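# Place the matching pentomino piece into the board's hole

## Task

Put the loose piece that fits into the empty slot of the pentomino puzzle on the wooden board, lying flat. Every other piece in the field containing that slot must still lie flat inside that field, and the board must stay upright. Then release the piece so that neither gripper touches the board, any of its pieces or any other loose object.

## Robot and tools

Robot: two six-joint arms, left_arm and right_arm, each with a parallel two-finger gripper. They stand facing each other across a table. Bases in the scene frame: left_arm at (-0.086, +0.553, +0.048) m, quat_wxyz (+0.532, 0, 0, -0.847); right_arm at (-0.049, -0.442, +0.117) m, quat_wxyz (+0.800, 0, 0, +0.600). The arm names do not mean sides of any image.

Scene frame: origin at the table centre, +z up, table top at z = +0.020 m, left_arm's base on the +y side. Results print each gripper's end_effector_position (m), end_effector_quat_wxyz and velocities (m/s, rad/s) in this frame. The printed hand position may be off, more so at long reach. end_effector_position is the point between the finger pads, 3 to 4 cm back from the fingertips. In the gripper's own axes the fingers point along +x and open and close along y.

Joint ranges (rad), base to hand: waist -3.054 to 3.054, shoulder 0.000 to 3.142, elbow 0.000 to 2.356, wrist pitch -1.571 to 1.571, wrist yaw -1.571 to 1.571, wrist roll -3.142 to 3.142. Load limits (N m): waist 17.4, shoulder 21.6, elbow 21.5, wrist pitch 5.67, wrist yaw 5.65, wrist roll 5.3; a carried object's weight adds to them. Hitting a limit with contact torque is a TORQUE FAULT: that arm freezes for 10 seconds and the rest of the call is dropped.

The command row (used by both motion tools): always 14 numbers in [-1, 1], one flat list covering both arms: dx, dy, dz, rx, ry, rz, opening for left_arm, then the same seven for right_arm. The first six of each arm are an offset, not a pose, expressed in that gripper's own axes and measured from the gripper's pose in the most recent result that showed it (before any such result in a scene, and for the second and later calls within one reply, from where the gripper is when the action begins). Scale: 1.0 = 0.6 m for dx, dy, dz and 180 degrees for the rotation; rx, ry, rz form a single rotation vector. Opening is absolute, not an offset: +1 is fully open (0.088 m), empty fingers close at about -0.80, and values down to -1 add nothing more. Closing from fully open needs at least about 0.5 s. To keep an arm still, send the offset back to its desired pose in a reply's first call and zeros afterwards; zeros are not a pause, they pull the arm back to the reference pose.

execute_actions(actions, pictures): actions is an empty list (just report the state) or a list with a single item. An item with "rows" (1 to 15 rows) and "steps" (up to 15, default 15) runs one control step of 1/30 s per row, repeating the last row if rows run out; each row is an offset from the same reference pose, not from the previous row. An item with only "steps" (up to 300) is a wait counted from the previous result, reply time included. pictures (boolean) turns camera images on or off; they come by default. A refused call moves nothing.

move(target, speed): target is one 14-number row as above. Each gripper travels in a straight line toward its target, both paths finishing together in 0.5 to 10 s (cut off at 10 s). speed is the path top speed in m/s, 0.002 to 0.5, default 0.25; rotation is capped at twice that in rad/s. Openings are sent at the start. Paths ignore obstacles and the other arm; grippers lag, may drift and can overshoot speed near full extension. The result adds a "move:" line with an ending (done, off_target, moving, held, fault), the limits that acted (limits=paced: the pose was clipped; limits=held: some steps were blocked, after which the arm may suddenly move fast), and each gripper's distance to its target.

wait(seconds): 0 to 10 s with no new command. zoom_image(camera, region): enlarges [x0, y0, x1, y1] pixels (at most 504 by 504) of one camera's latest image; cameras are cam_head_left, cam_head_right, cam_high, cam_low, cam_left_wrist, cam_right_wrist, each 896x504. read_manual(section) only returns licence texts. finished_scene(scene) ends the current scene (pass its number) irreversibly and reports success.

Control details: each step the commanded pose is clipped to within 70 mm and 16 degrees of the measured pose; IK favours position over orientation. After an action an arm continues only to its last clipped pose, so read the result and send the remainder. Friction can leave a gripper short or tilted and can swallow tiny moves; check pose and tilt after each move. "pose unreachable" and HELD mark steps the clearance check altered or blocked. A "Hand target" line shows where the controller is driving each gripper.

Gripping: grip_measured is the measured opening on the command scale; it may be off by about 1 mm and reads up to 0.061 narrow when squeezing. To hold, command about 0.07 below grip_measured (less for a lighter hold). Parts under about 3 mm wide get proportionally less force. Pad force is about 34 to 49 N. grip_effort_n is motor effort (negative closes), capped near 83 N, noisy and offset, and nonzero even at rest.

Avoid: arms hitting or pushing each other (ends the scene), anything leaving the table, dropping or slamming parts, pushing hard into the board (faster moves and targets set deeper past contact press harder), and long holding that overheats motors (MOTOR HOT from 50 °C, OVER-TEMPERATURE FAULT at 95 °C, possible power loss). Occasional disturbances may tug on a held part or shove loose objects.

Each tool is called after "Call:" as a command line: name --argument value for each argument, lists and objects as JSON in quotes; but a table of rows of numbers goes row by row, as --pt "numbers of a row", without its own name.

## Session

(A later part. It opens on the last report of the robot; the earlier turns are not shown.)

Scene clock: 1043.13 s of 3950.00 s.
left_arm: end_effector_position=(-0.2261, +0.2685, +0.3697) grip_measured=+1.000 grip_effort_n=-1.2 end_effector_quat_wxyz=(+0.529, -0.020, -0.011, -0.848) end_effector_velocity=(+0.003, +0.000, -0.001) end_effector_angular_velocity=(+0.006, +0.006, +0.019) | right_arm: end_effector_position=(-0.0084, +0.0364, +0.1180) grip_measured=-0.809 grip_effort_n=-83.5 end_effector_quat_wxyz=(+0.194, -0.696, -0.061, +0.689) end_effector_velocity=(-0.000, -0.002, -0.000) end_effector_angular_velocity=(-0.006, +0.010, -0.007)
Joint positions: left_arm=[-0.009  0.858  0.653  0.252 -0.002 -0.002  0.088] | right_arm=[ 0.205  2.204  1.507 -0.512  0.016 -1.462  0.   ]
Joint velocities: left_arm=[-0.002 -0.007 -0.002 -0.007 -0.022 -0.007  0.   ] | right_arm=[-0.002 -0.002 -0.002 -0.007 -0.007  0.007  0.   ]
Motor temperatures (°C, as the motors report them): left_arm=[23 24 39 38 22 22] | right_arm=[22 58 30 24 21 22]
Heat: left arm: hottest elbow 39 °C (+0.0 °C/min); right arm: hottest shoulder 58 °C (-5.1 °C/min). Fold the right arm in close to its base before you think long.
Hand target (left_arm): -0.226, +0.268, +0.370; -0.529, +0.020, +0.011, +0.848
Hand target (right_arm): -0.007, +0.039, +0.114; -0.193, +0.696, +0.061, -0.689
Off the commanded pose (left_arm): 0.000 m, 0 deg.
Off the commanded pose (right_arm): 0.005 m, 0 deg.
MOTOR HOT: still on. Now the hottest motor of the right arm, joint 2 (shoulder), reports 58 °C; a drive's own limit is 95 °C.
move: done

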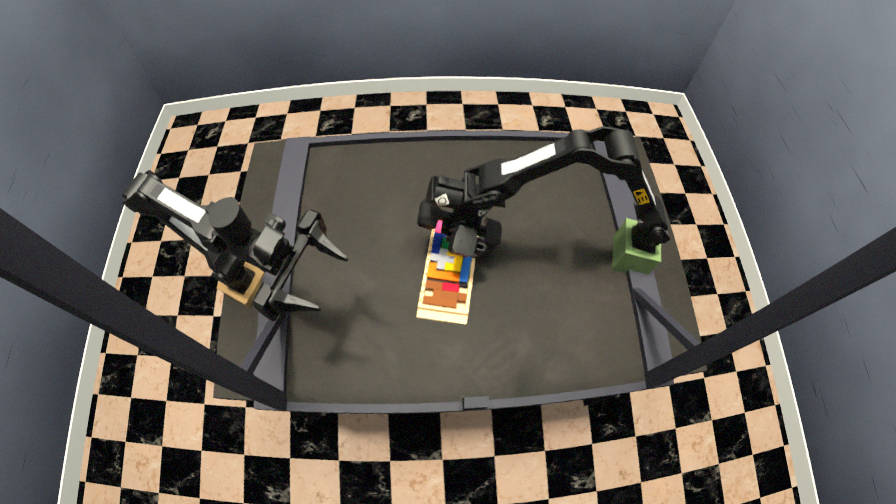

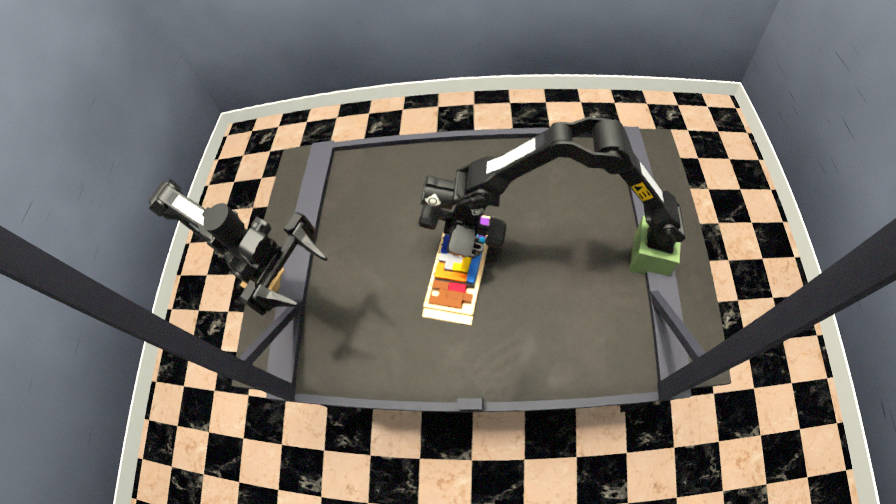

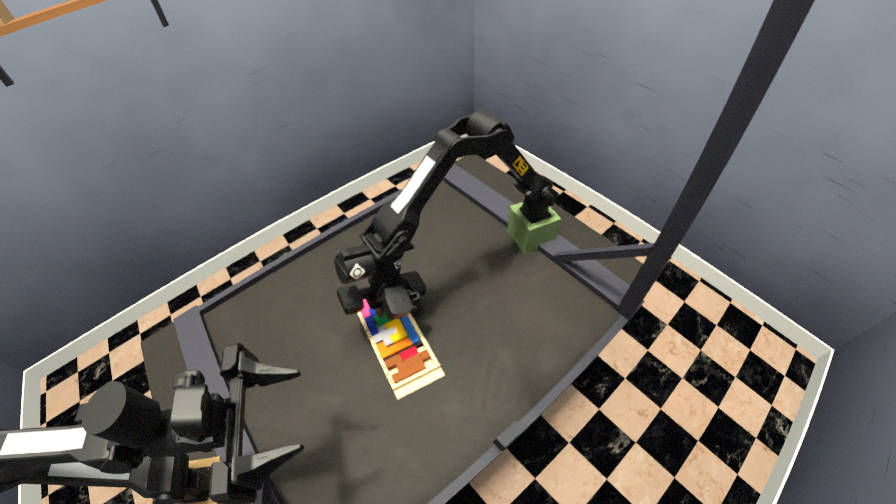

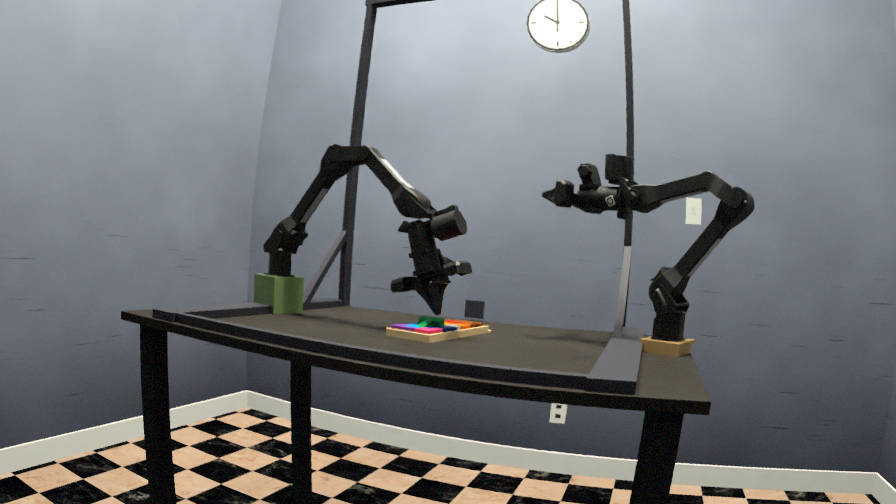

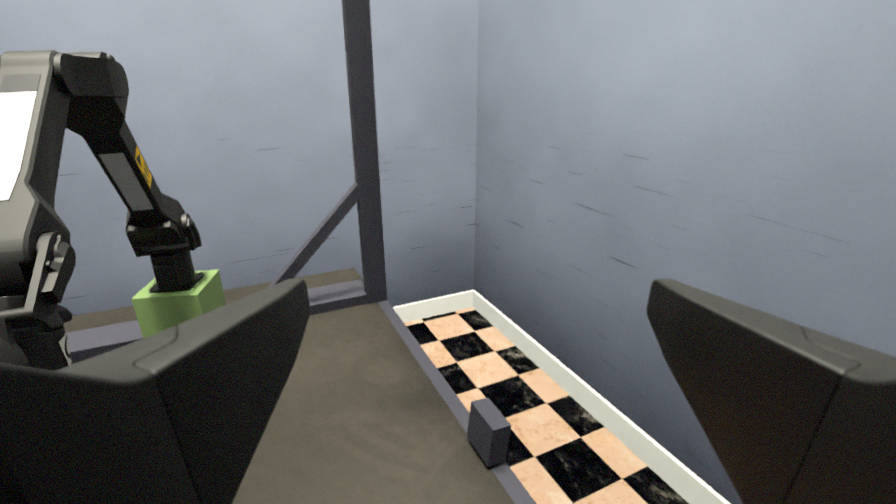

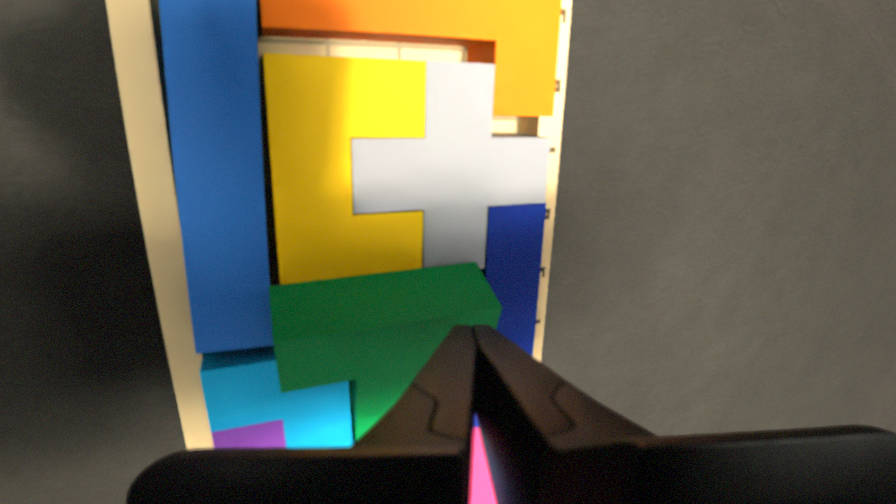

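Call:
move --target '[0,0,0,0,0,0,1,0,-0.02,0.02,0,0,0,-1]' --speed 0.05

Call:
move --target '[0,0,0,0,0,0,1,0.035,0,0,0,0,0,-1]' --speed 0.04

Scene clock: 1059.23 s of 3950.00 s.
left_arm: end_effector_position=(-0.2261, +0.2685, +0.3697) grip_measured=+1.000 grip_effort_n=-1.6 end_effector_quat_wxyz=(+0.529, -0.020, -0.011, -0.848) end_effector_velocity=(+0.000, +0.000, -0.002) end_effector_angular_velocity=(+0.010, +0.004, +0.005) | right_arm: end_effector_position=(-0.0174, +0.0472, +0.1262) grip_measured=-0.809 grip_effort_n=-83.5 end_effector_quat_wxyz=(+0.195, -0.695, -0.064, +0.690) end_effector_velocity=(-0.000, +0.000, +0.000) end_effector_angular_velocity=(-0.012, -0.004, -0.007)
Joint positions: left_arm=[-0.009  0.858  0.653  0.252 -0.002 -0.002  0.088] | right_arm=[ 0.226  2.223  1.573 -0.554  0.02  -1.443  0.   ]
Joint velocities: left_arm=[-0.002 -0.002 -0.002 -0.007 -0.007 -0.007  0.   ] | right_arm=[ 0.002  0.007  0.017 -0.022  0.007  0.007  0.   ]
Motor temperatures (°C, as the motors report them): left_arm=[23 24 39 38 22 22] | right_arm=[22 57 32 24 21 22]
Heat: left arm: hottest elbow 39 °C (+0.0 °C/min); right arm: hottest shoulder 57 °C (-5.1 °C/min). Fold the right arm in close to its base before you think long.
Hand target (left_arm): -0.226, +0.268, +0.370; -0.529, +0.020, +0.011, +0.848
Hand target (right_arm): -0.018, +0.049, +0.122; -0.193, +0.696, +0.061, -0.689
Off the commanded pose (left_arm): 0.000 m, 0 deg.
Off the commanded pose (right_arm): 0.004 m, 0 deg.
MOTOR HOT: still on. Now the hottest motor of the right arm, joint 2 (shoulder), reports 57 °C; a drive's own limit is 95 °C.
After step 90, 12.33 s passed at rest.
move: done

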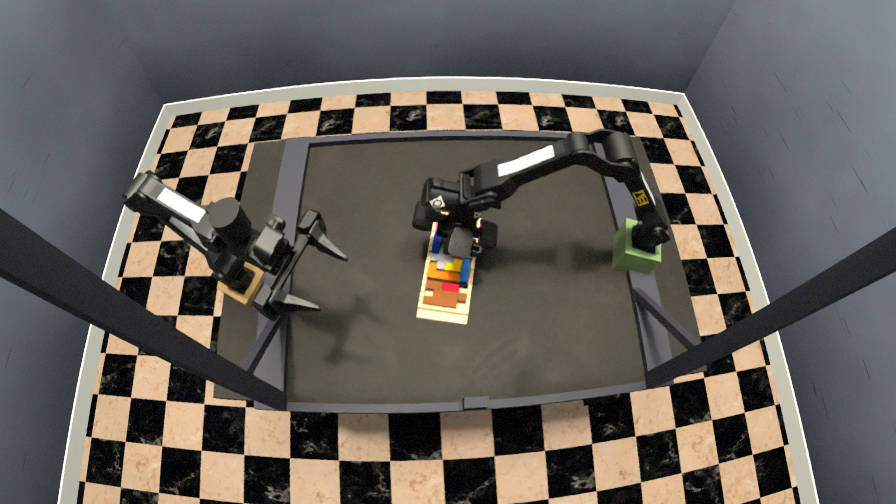

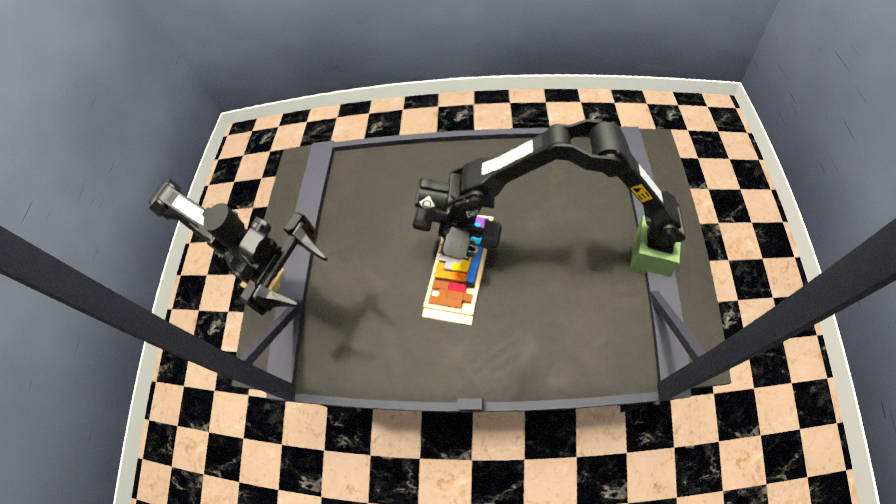

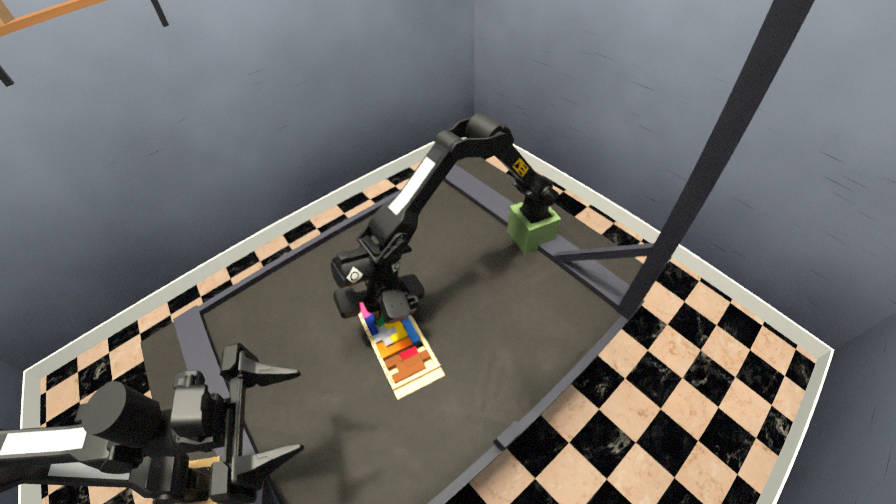

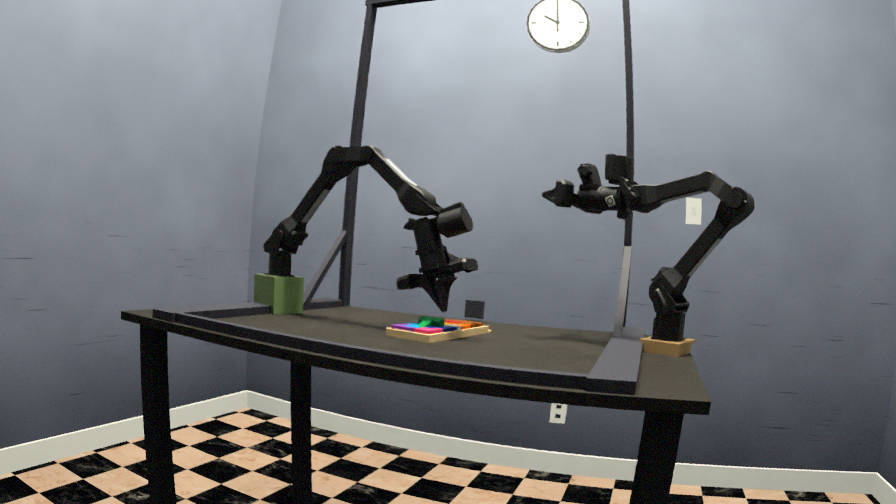

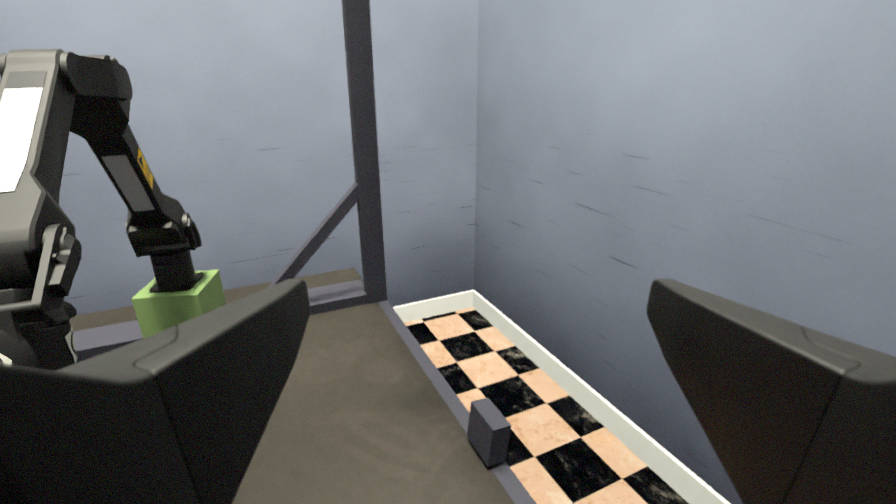

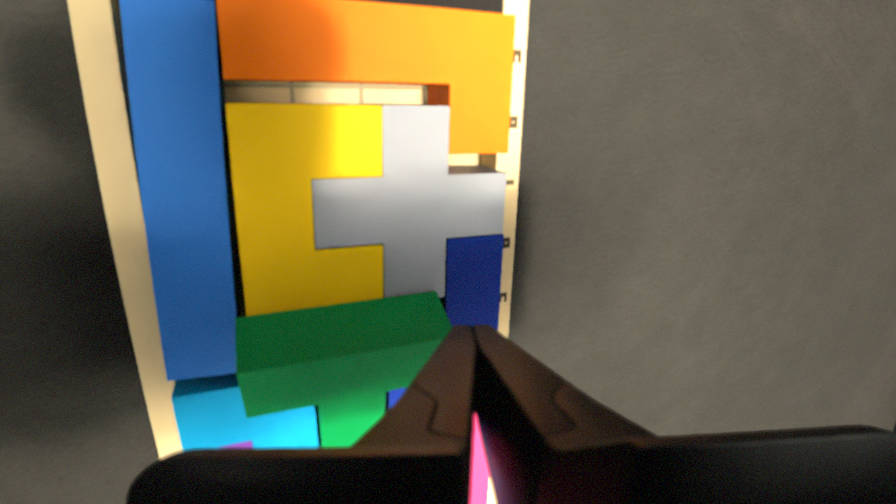

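Scene clock: 1060.10 s of 3950.00 s.
left_arm: end_effector_position=(-0.2261, +0.2685, +0.3697) grip_measured=+1.000 grip_effort_n=-0.7 end_effector_quat_wxyz=(+0.529, -0.020, -0.011, -0.848) end_effector_velocity=(+0.000, +0.000, -0.002) end_effector_angular_velocity=(+0.010, +0.004, +0.005) | right_arm: end_effector_position=(-0.0171, +0.0518, +0.1107) grip_measured=-0.809 grip_effort_n=-83.5 end_effector_quat_wxyz=(+0.196, -0.694, -0.065, +0.689) end_effector_velocity=(+0.000, +0.001, +0.000) end_effector_angular_velocity=(-0.002, +0.010, -0.007)
Joint positions: left_arm=[-0.009  0.858  0.653  0.252 -0.002 -0.002  0.088] | right_arm=[ 0.226  2.263  1.574 -0.512  0.02  -1.443  0.   ]
Joint velocities: left_arm=[-0.002 -0.002 -0.002 -0.007 -0.007 -0.007  0.   ] | right_arm=[-0.002  0.002  0.007 -0.007 -0.007  0.007  0.   ]
Motor temperatures (°C, as the motors report them): left_arm=[23 24 39 38 22 22] | right_arm=[22 57 32 24 21 22]
Heat: left arm: hottest elbow 39 °C (+0.0 °C/min); right arm: hottest shoulder 57 °C (-5.0 °C/min). Fold the right arm in close to its base before you think long.
Hand target (left_arm): -0.226, +0.268, +0.370; -0.529, +0.020, +0.011, +0.848
Hand target (right_arm): -0.016, +0.054, +0.107; -0.195, +0.695, +0.064, -0.690
Off the commanded pose (left_arm): 0.000 m, 0 deg.
Off the commanded pose (right_arm): 0.005 m, 0 deg.
MOTOR HOT: still on. Now the hottest motor of the right arm, joint 2 (shoulder), reports 57 °C; a drive's own limit is 95 °C.
move: done

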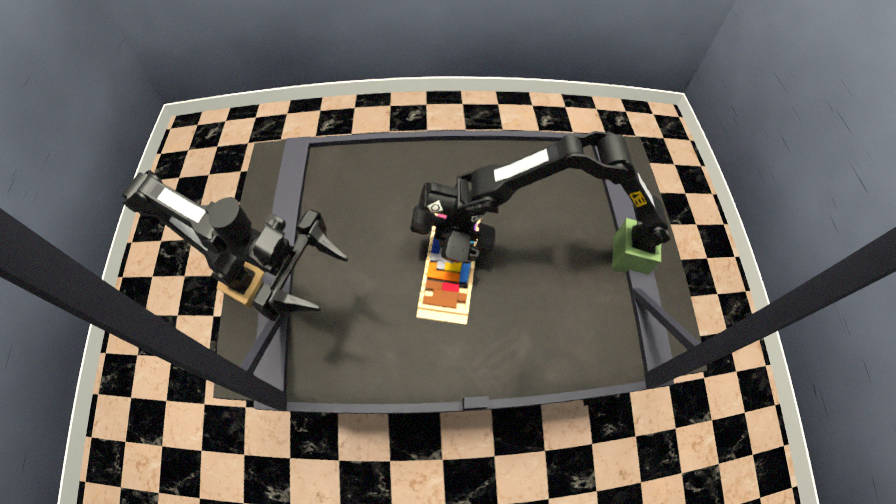

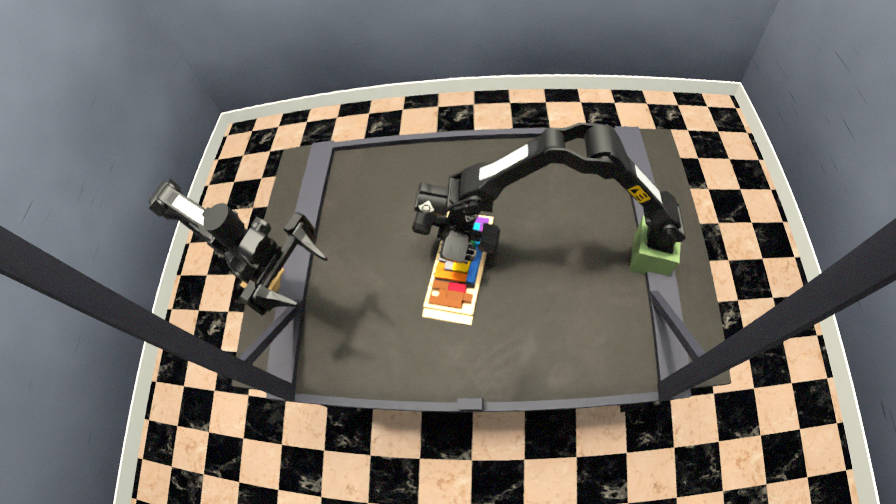

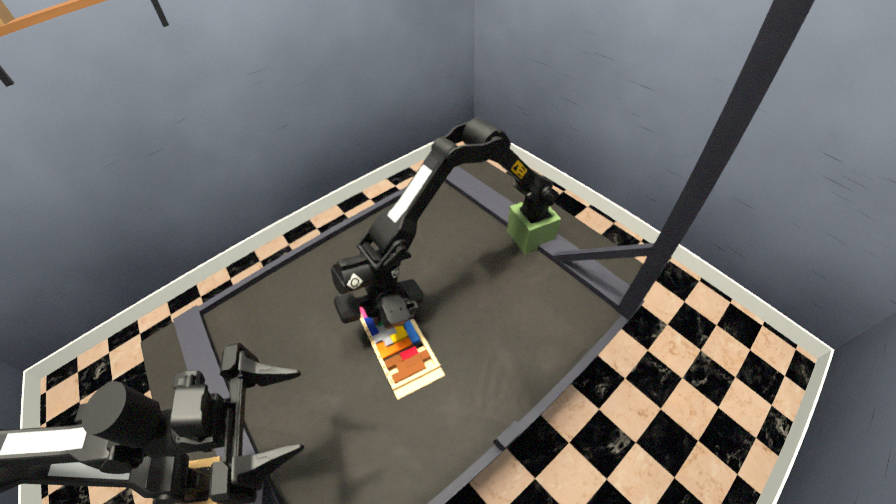

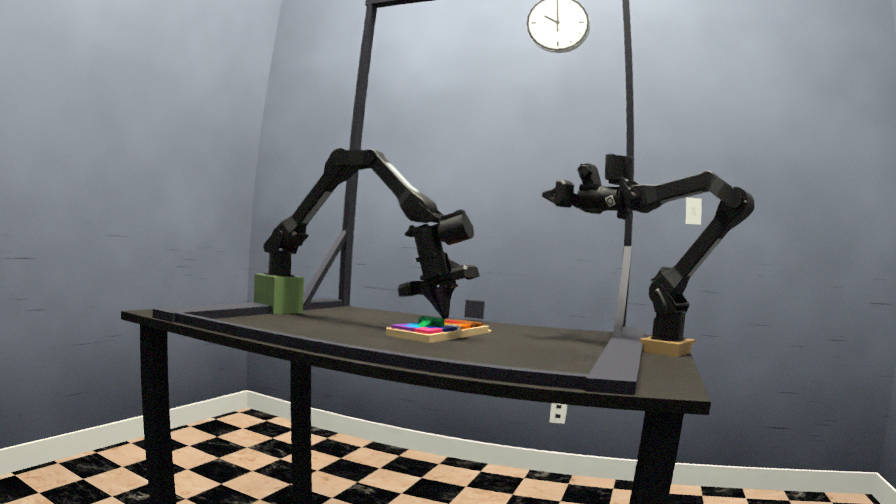

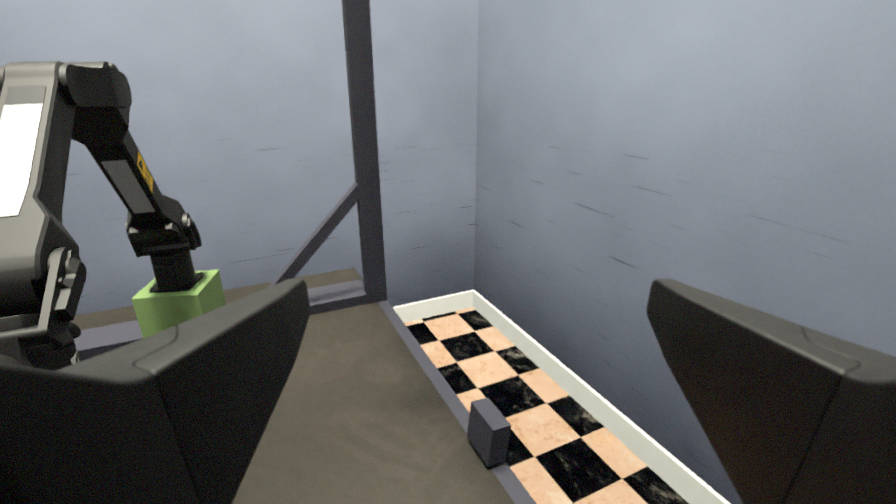

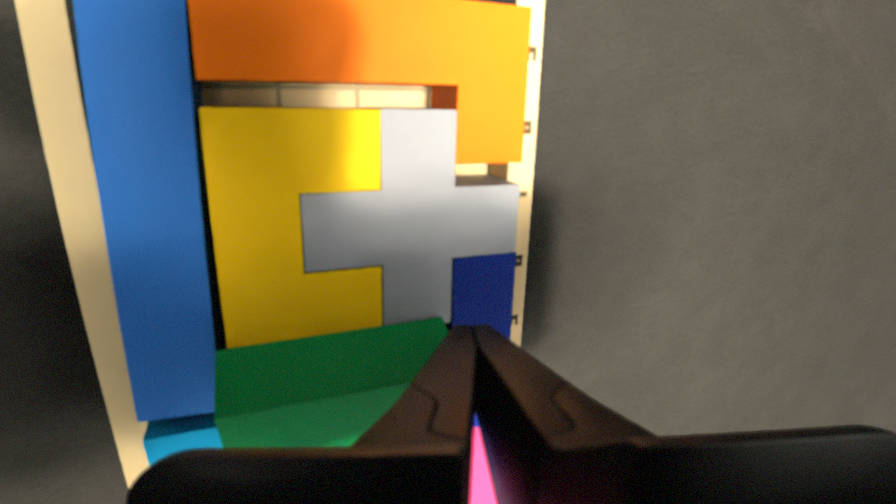

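Call:
move --target '[0,0,0,0,0,0,1,0.022,0,0,0,0,0,-1]' --speed 0.04

Call:
move --target '[0,0,0,0,0,0,1,-0.004,0.025,0,0,0,0,-1]' --speed 0.03

Scene clock: 1068.93 s of 3950.00 s.
left_arm: end_effector_position=(-0.2261, +0.2685, +0.3697) grip_measured=+1.000 grip_effort_n=-1.2 end_effector_quat_wxyz=(+0.529, -0.020, -0.011, -0.848) end_effector_velocity=(+0.001, +0.000, +0.000) end_effector_angular_velocity=(-0.001, -0.007, +0.005) | right_arm: end_effector_position=(-0.0169, +0.0554, +0.1051) grip_measured=-0.809 grip_effort_n=-83.5 end_effector_quat_wxyz=(+0.199, -0.694, -0.068, +0.689) end_effector_velocity=(+0.002, -0.006, -0.006) end_effector_angular_velocity=(-0.032, -0.008, +0.002)
Joint positions: left_arm=[-0.009  0.858  0.653  0.252 -0.002 -0.002  0.088] | right_arm=[ 0.226  2.28   1.576 -0.488  0.02  -1.443  0.   ]
Joint velocities: left_arm=[-0.002 -0.002  0.002 -0.007 -0.007  0.007  0.   ] | right_arm=[-0.002  0.007 -0.002 -0.022  0.007 -0.007  0.   ]
Motor temperatures (°C, as the motors report them): left_arm=[23 24 39 38 22 22] | right_arm=[22 57 32 24 21 22]
Heat: left arm: hottest elbow 39 °C (+0.0 °C/min); right arm: hottest shoulder 57 °C (-5.0 °C/min). Fold the right arm in close to its base before you think long.
Hand target (left_arm): -0.226, +0.268, +0.370; -0.529, +0.020, +0.011, +0.848
Hand target (right_arm): -0.017, +0.056, +0.098; -0.196, +0.694, +0.065, -0.689
Off the commanded pose (left_arm): 0.000 m, 0 deg.
Off the commanded pose (right_arm): 0.007 m, 1 deg.
MOTOR HOT: still on. Now the hottest motor of the right arm, joint 2 (shoulder), reports 57 °C; a drive's own limit is 95 °C.
After step 90, 5.10 s passed at rest.
move: done

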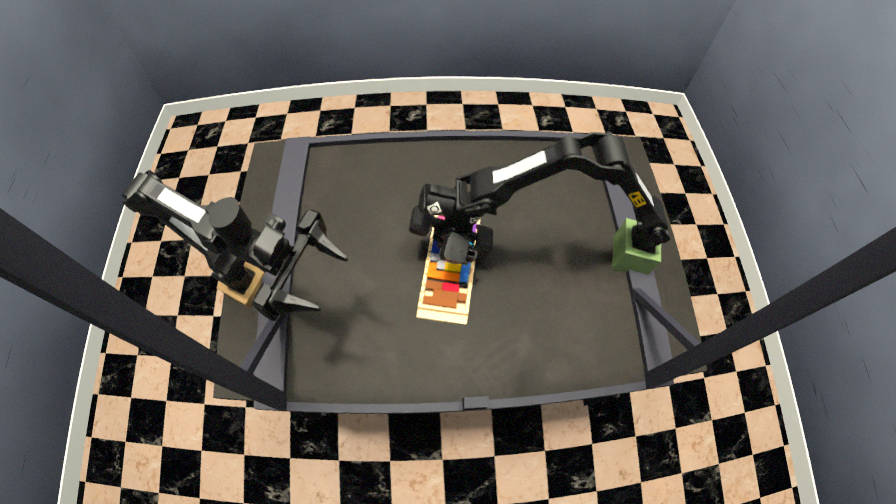

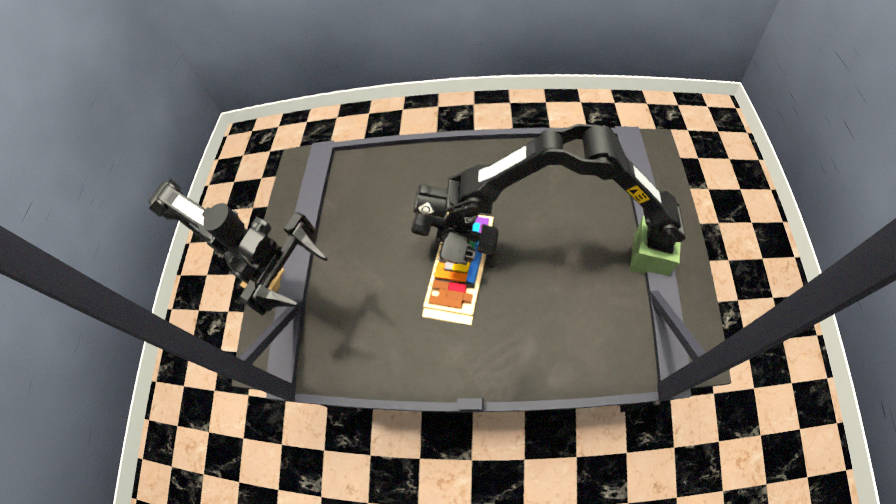

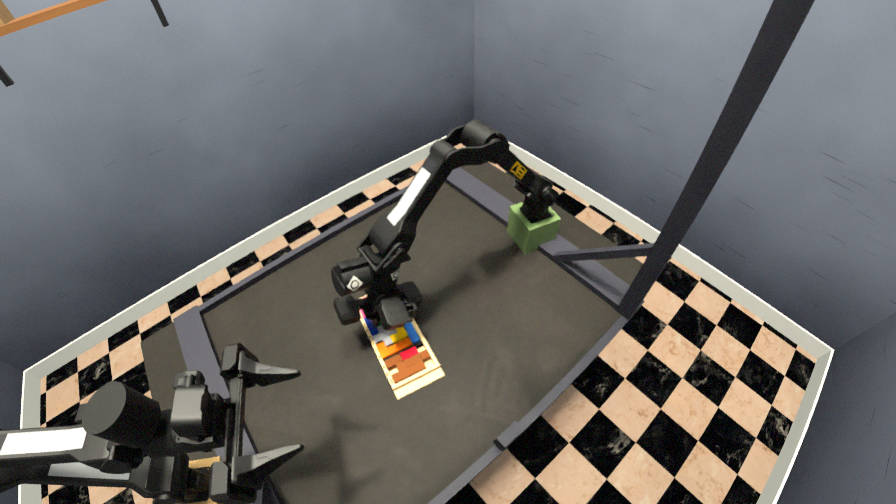

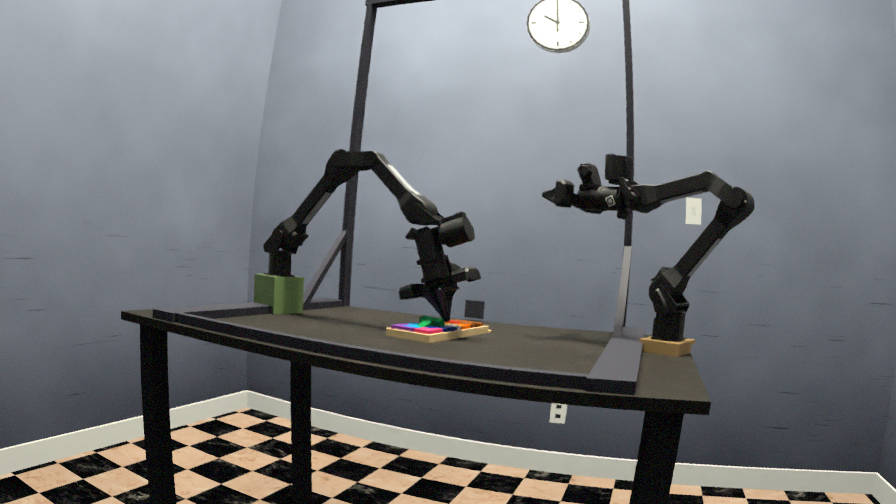

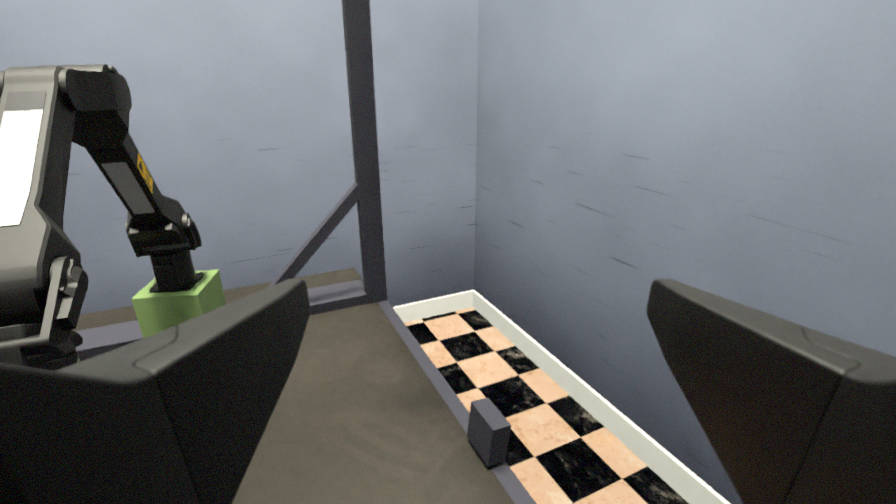

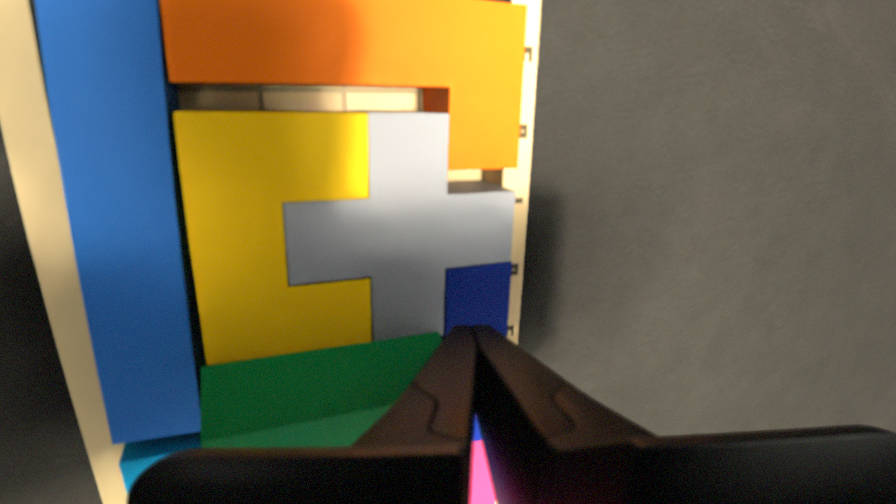

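Scene clock: 1069.73 s of 3950.00 s.
left_arm: end_effector_position=(-0.2261, +0.2685, +0.3697) grip_measured=+1.000 grip_effort_n=-0.2 end_effector_quat_wxyz=(+0.529, -0.020, -0.011, -0.848) end_effector_velocity=(+0.000, +0.000, -0.002) end_effector_angular_velocity=(+0.010, +0.004, +0.005) | right_arm: end_effector_position=(-0.0214, +0.0452, +0.1000) grip_measured=-0.809 grip_effort_n=-83.5 end_effector_quat_wxyz=(+0.198, -0.693, -0.071, +0.690) end_effector_velocity=(+0.004, -0.008, -0.003) end_effector_angular_velocity=(-0.013, -0.009, -0.003)
Joint positions: left_arm=[-0.009  0.858  0.653  0.252 -0.002 -0.002  0.088] | right_arm=[ 0.234  2.252  1.502 -0.439  0.019 -1.442  0.   ]
Joint velocities: left_arm=[-0.002 -0.002 -0.002 -0.007 -0.007 -0.007  0.   ] | right_arm=[-0.007 -0.012 -0.032  0.007  0.007 -0.007  0.   ]
Motor temperatures (°C, as the motors report them): left_arm=[23 24 39 38 22 22] | right_arm=[22 57 32 24 21 22]
Heat: left arm: hottest elbow 39 °C (+0.0 °C/min); right arm: hottest shoulder 57 °C (-5.0 °C/min). Fold the right arm in close to its base before you think long.
Hand target (left_arm): -0.226, +0.268, +0.370; -0.529, +0.020, +0.011, +0.848
Hand target (right_arm): -0.019, +0.041, +0.102; -0.199, +0.694, +0.068, -0.689
Off the commanded pose (left_arm): 0.000 m, 0 deg.
Off the commanded pose (right_arm): 0.005 m, 0 deg.
MOTOR HOT: still on. Now the hottest motor of the right arm, joint 2 (shoulder), reports 57 °C; a drive's own limit is 95 °C.
move: done

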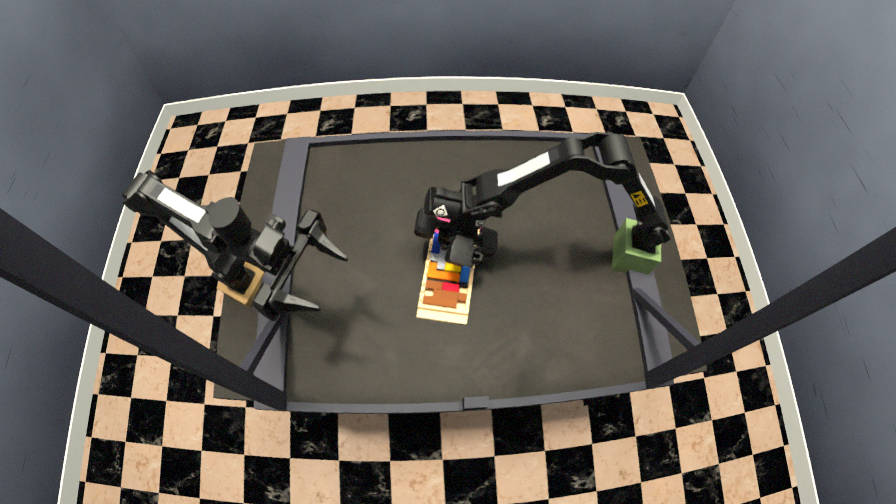

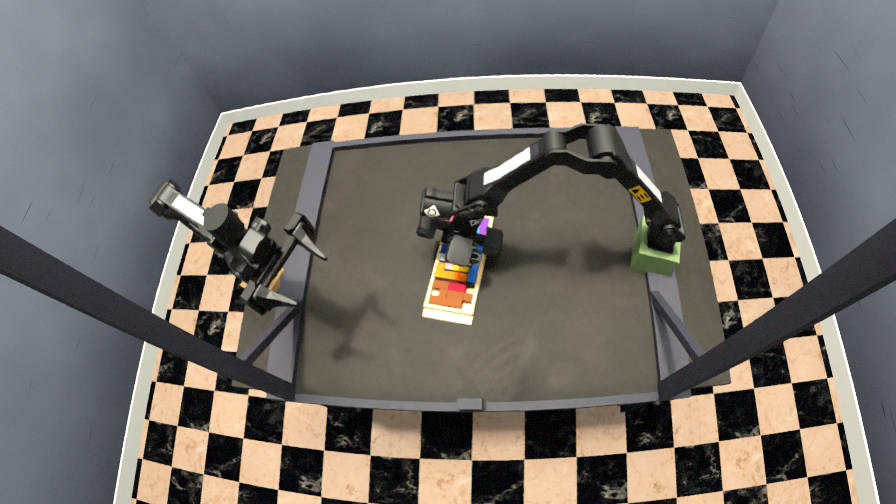

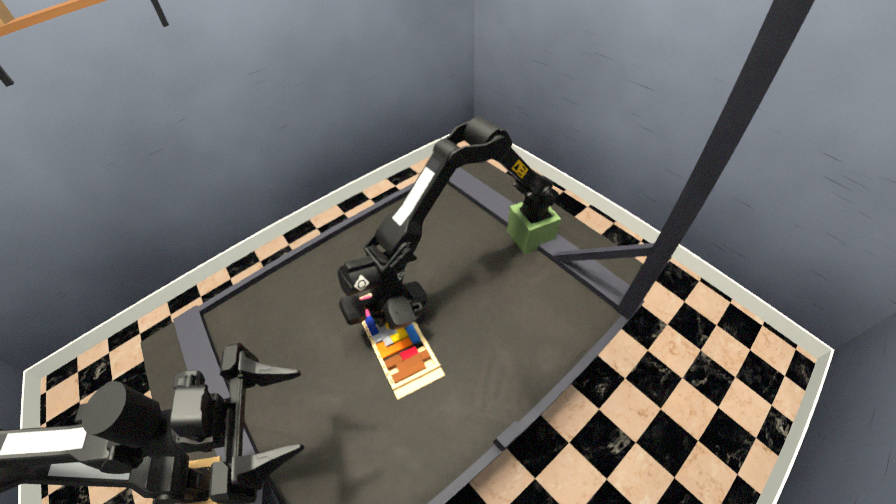

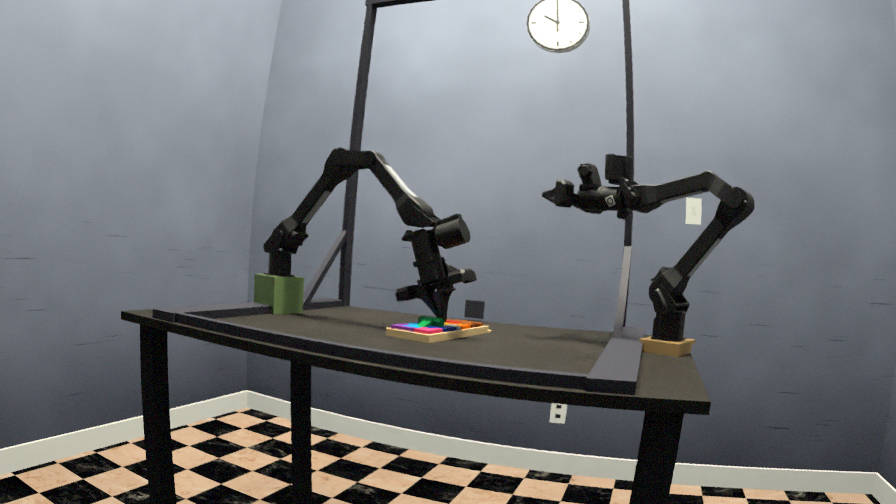

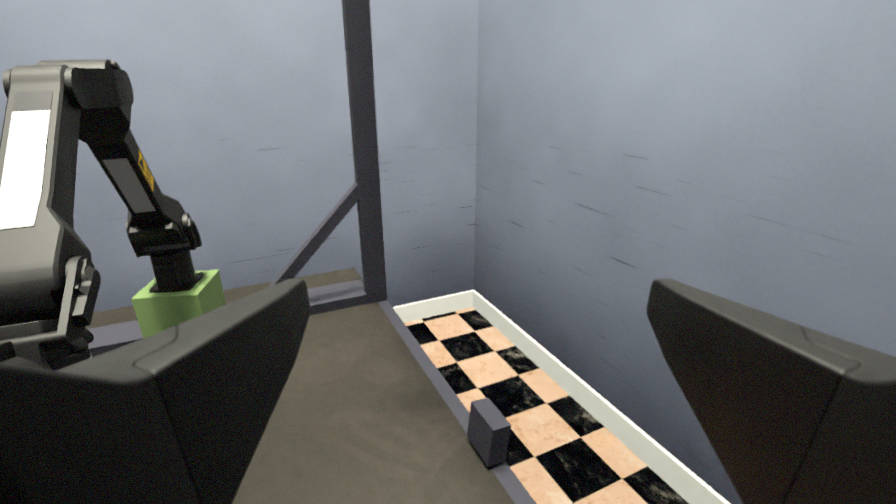

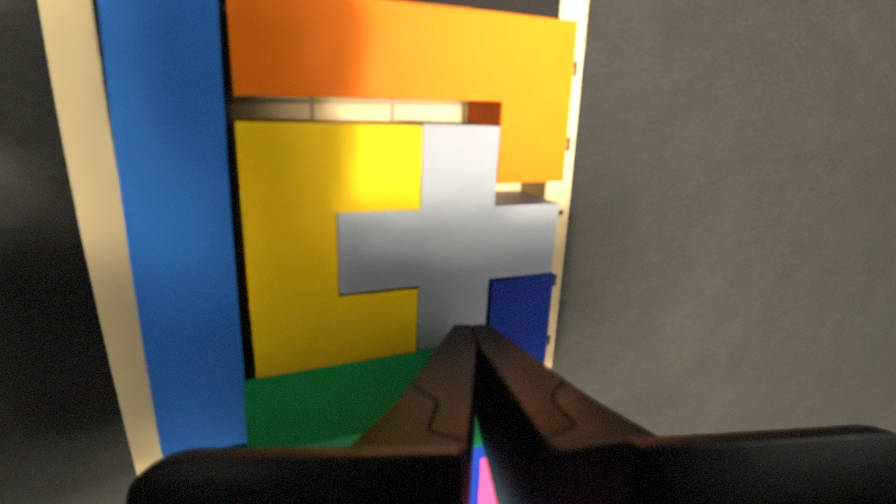

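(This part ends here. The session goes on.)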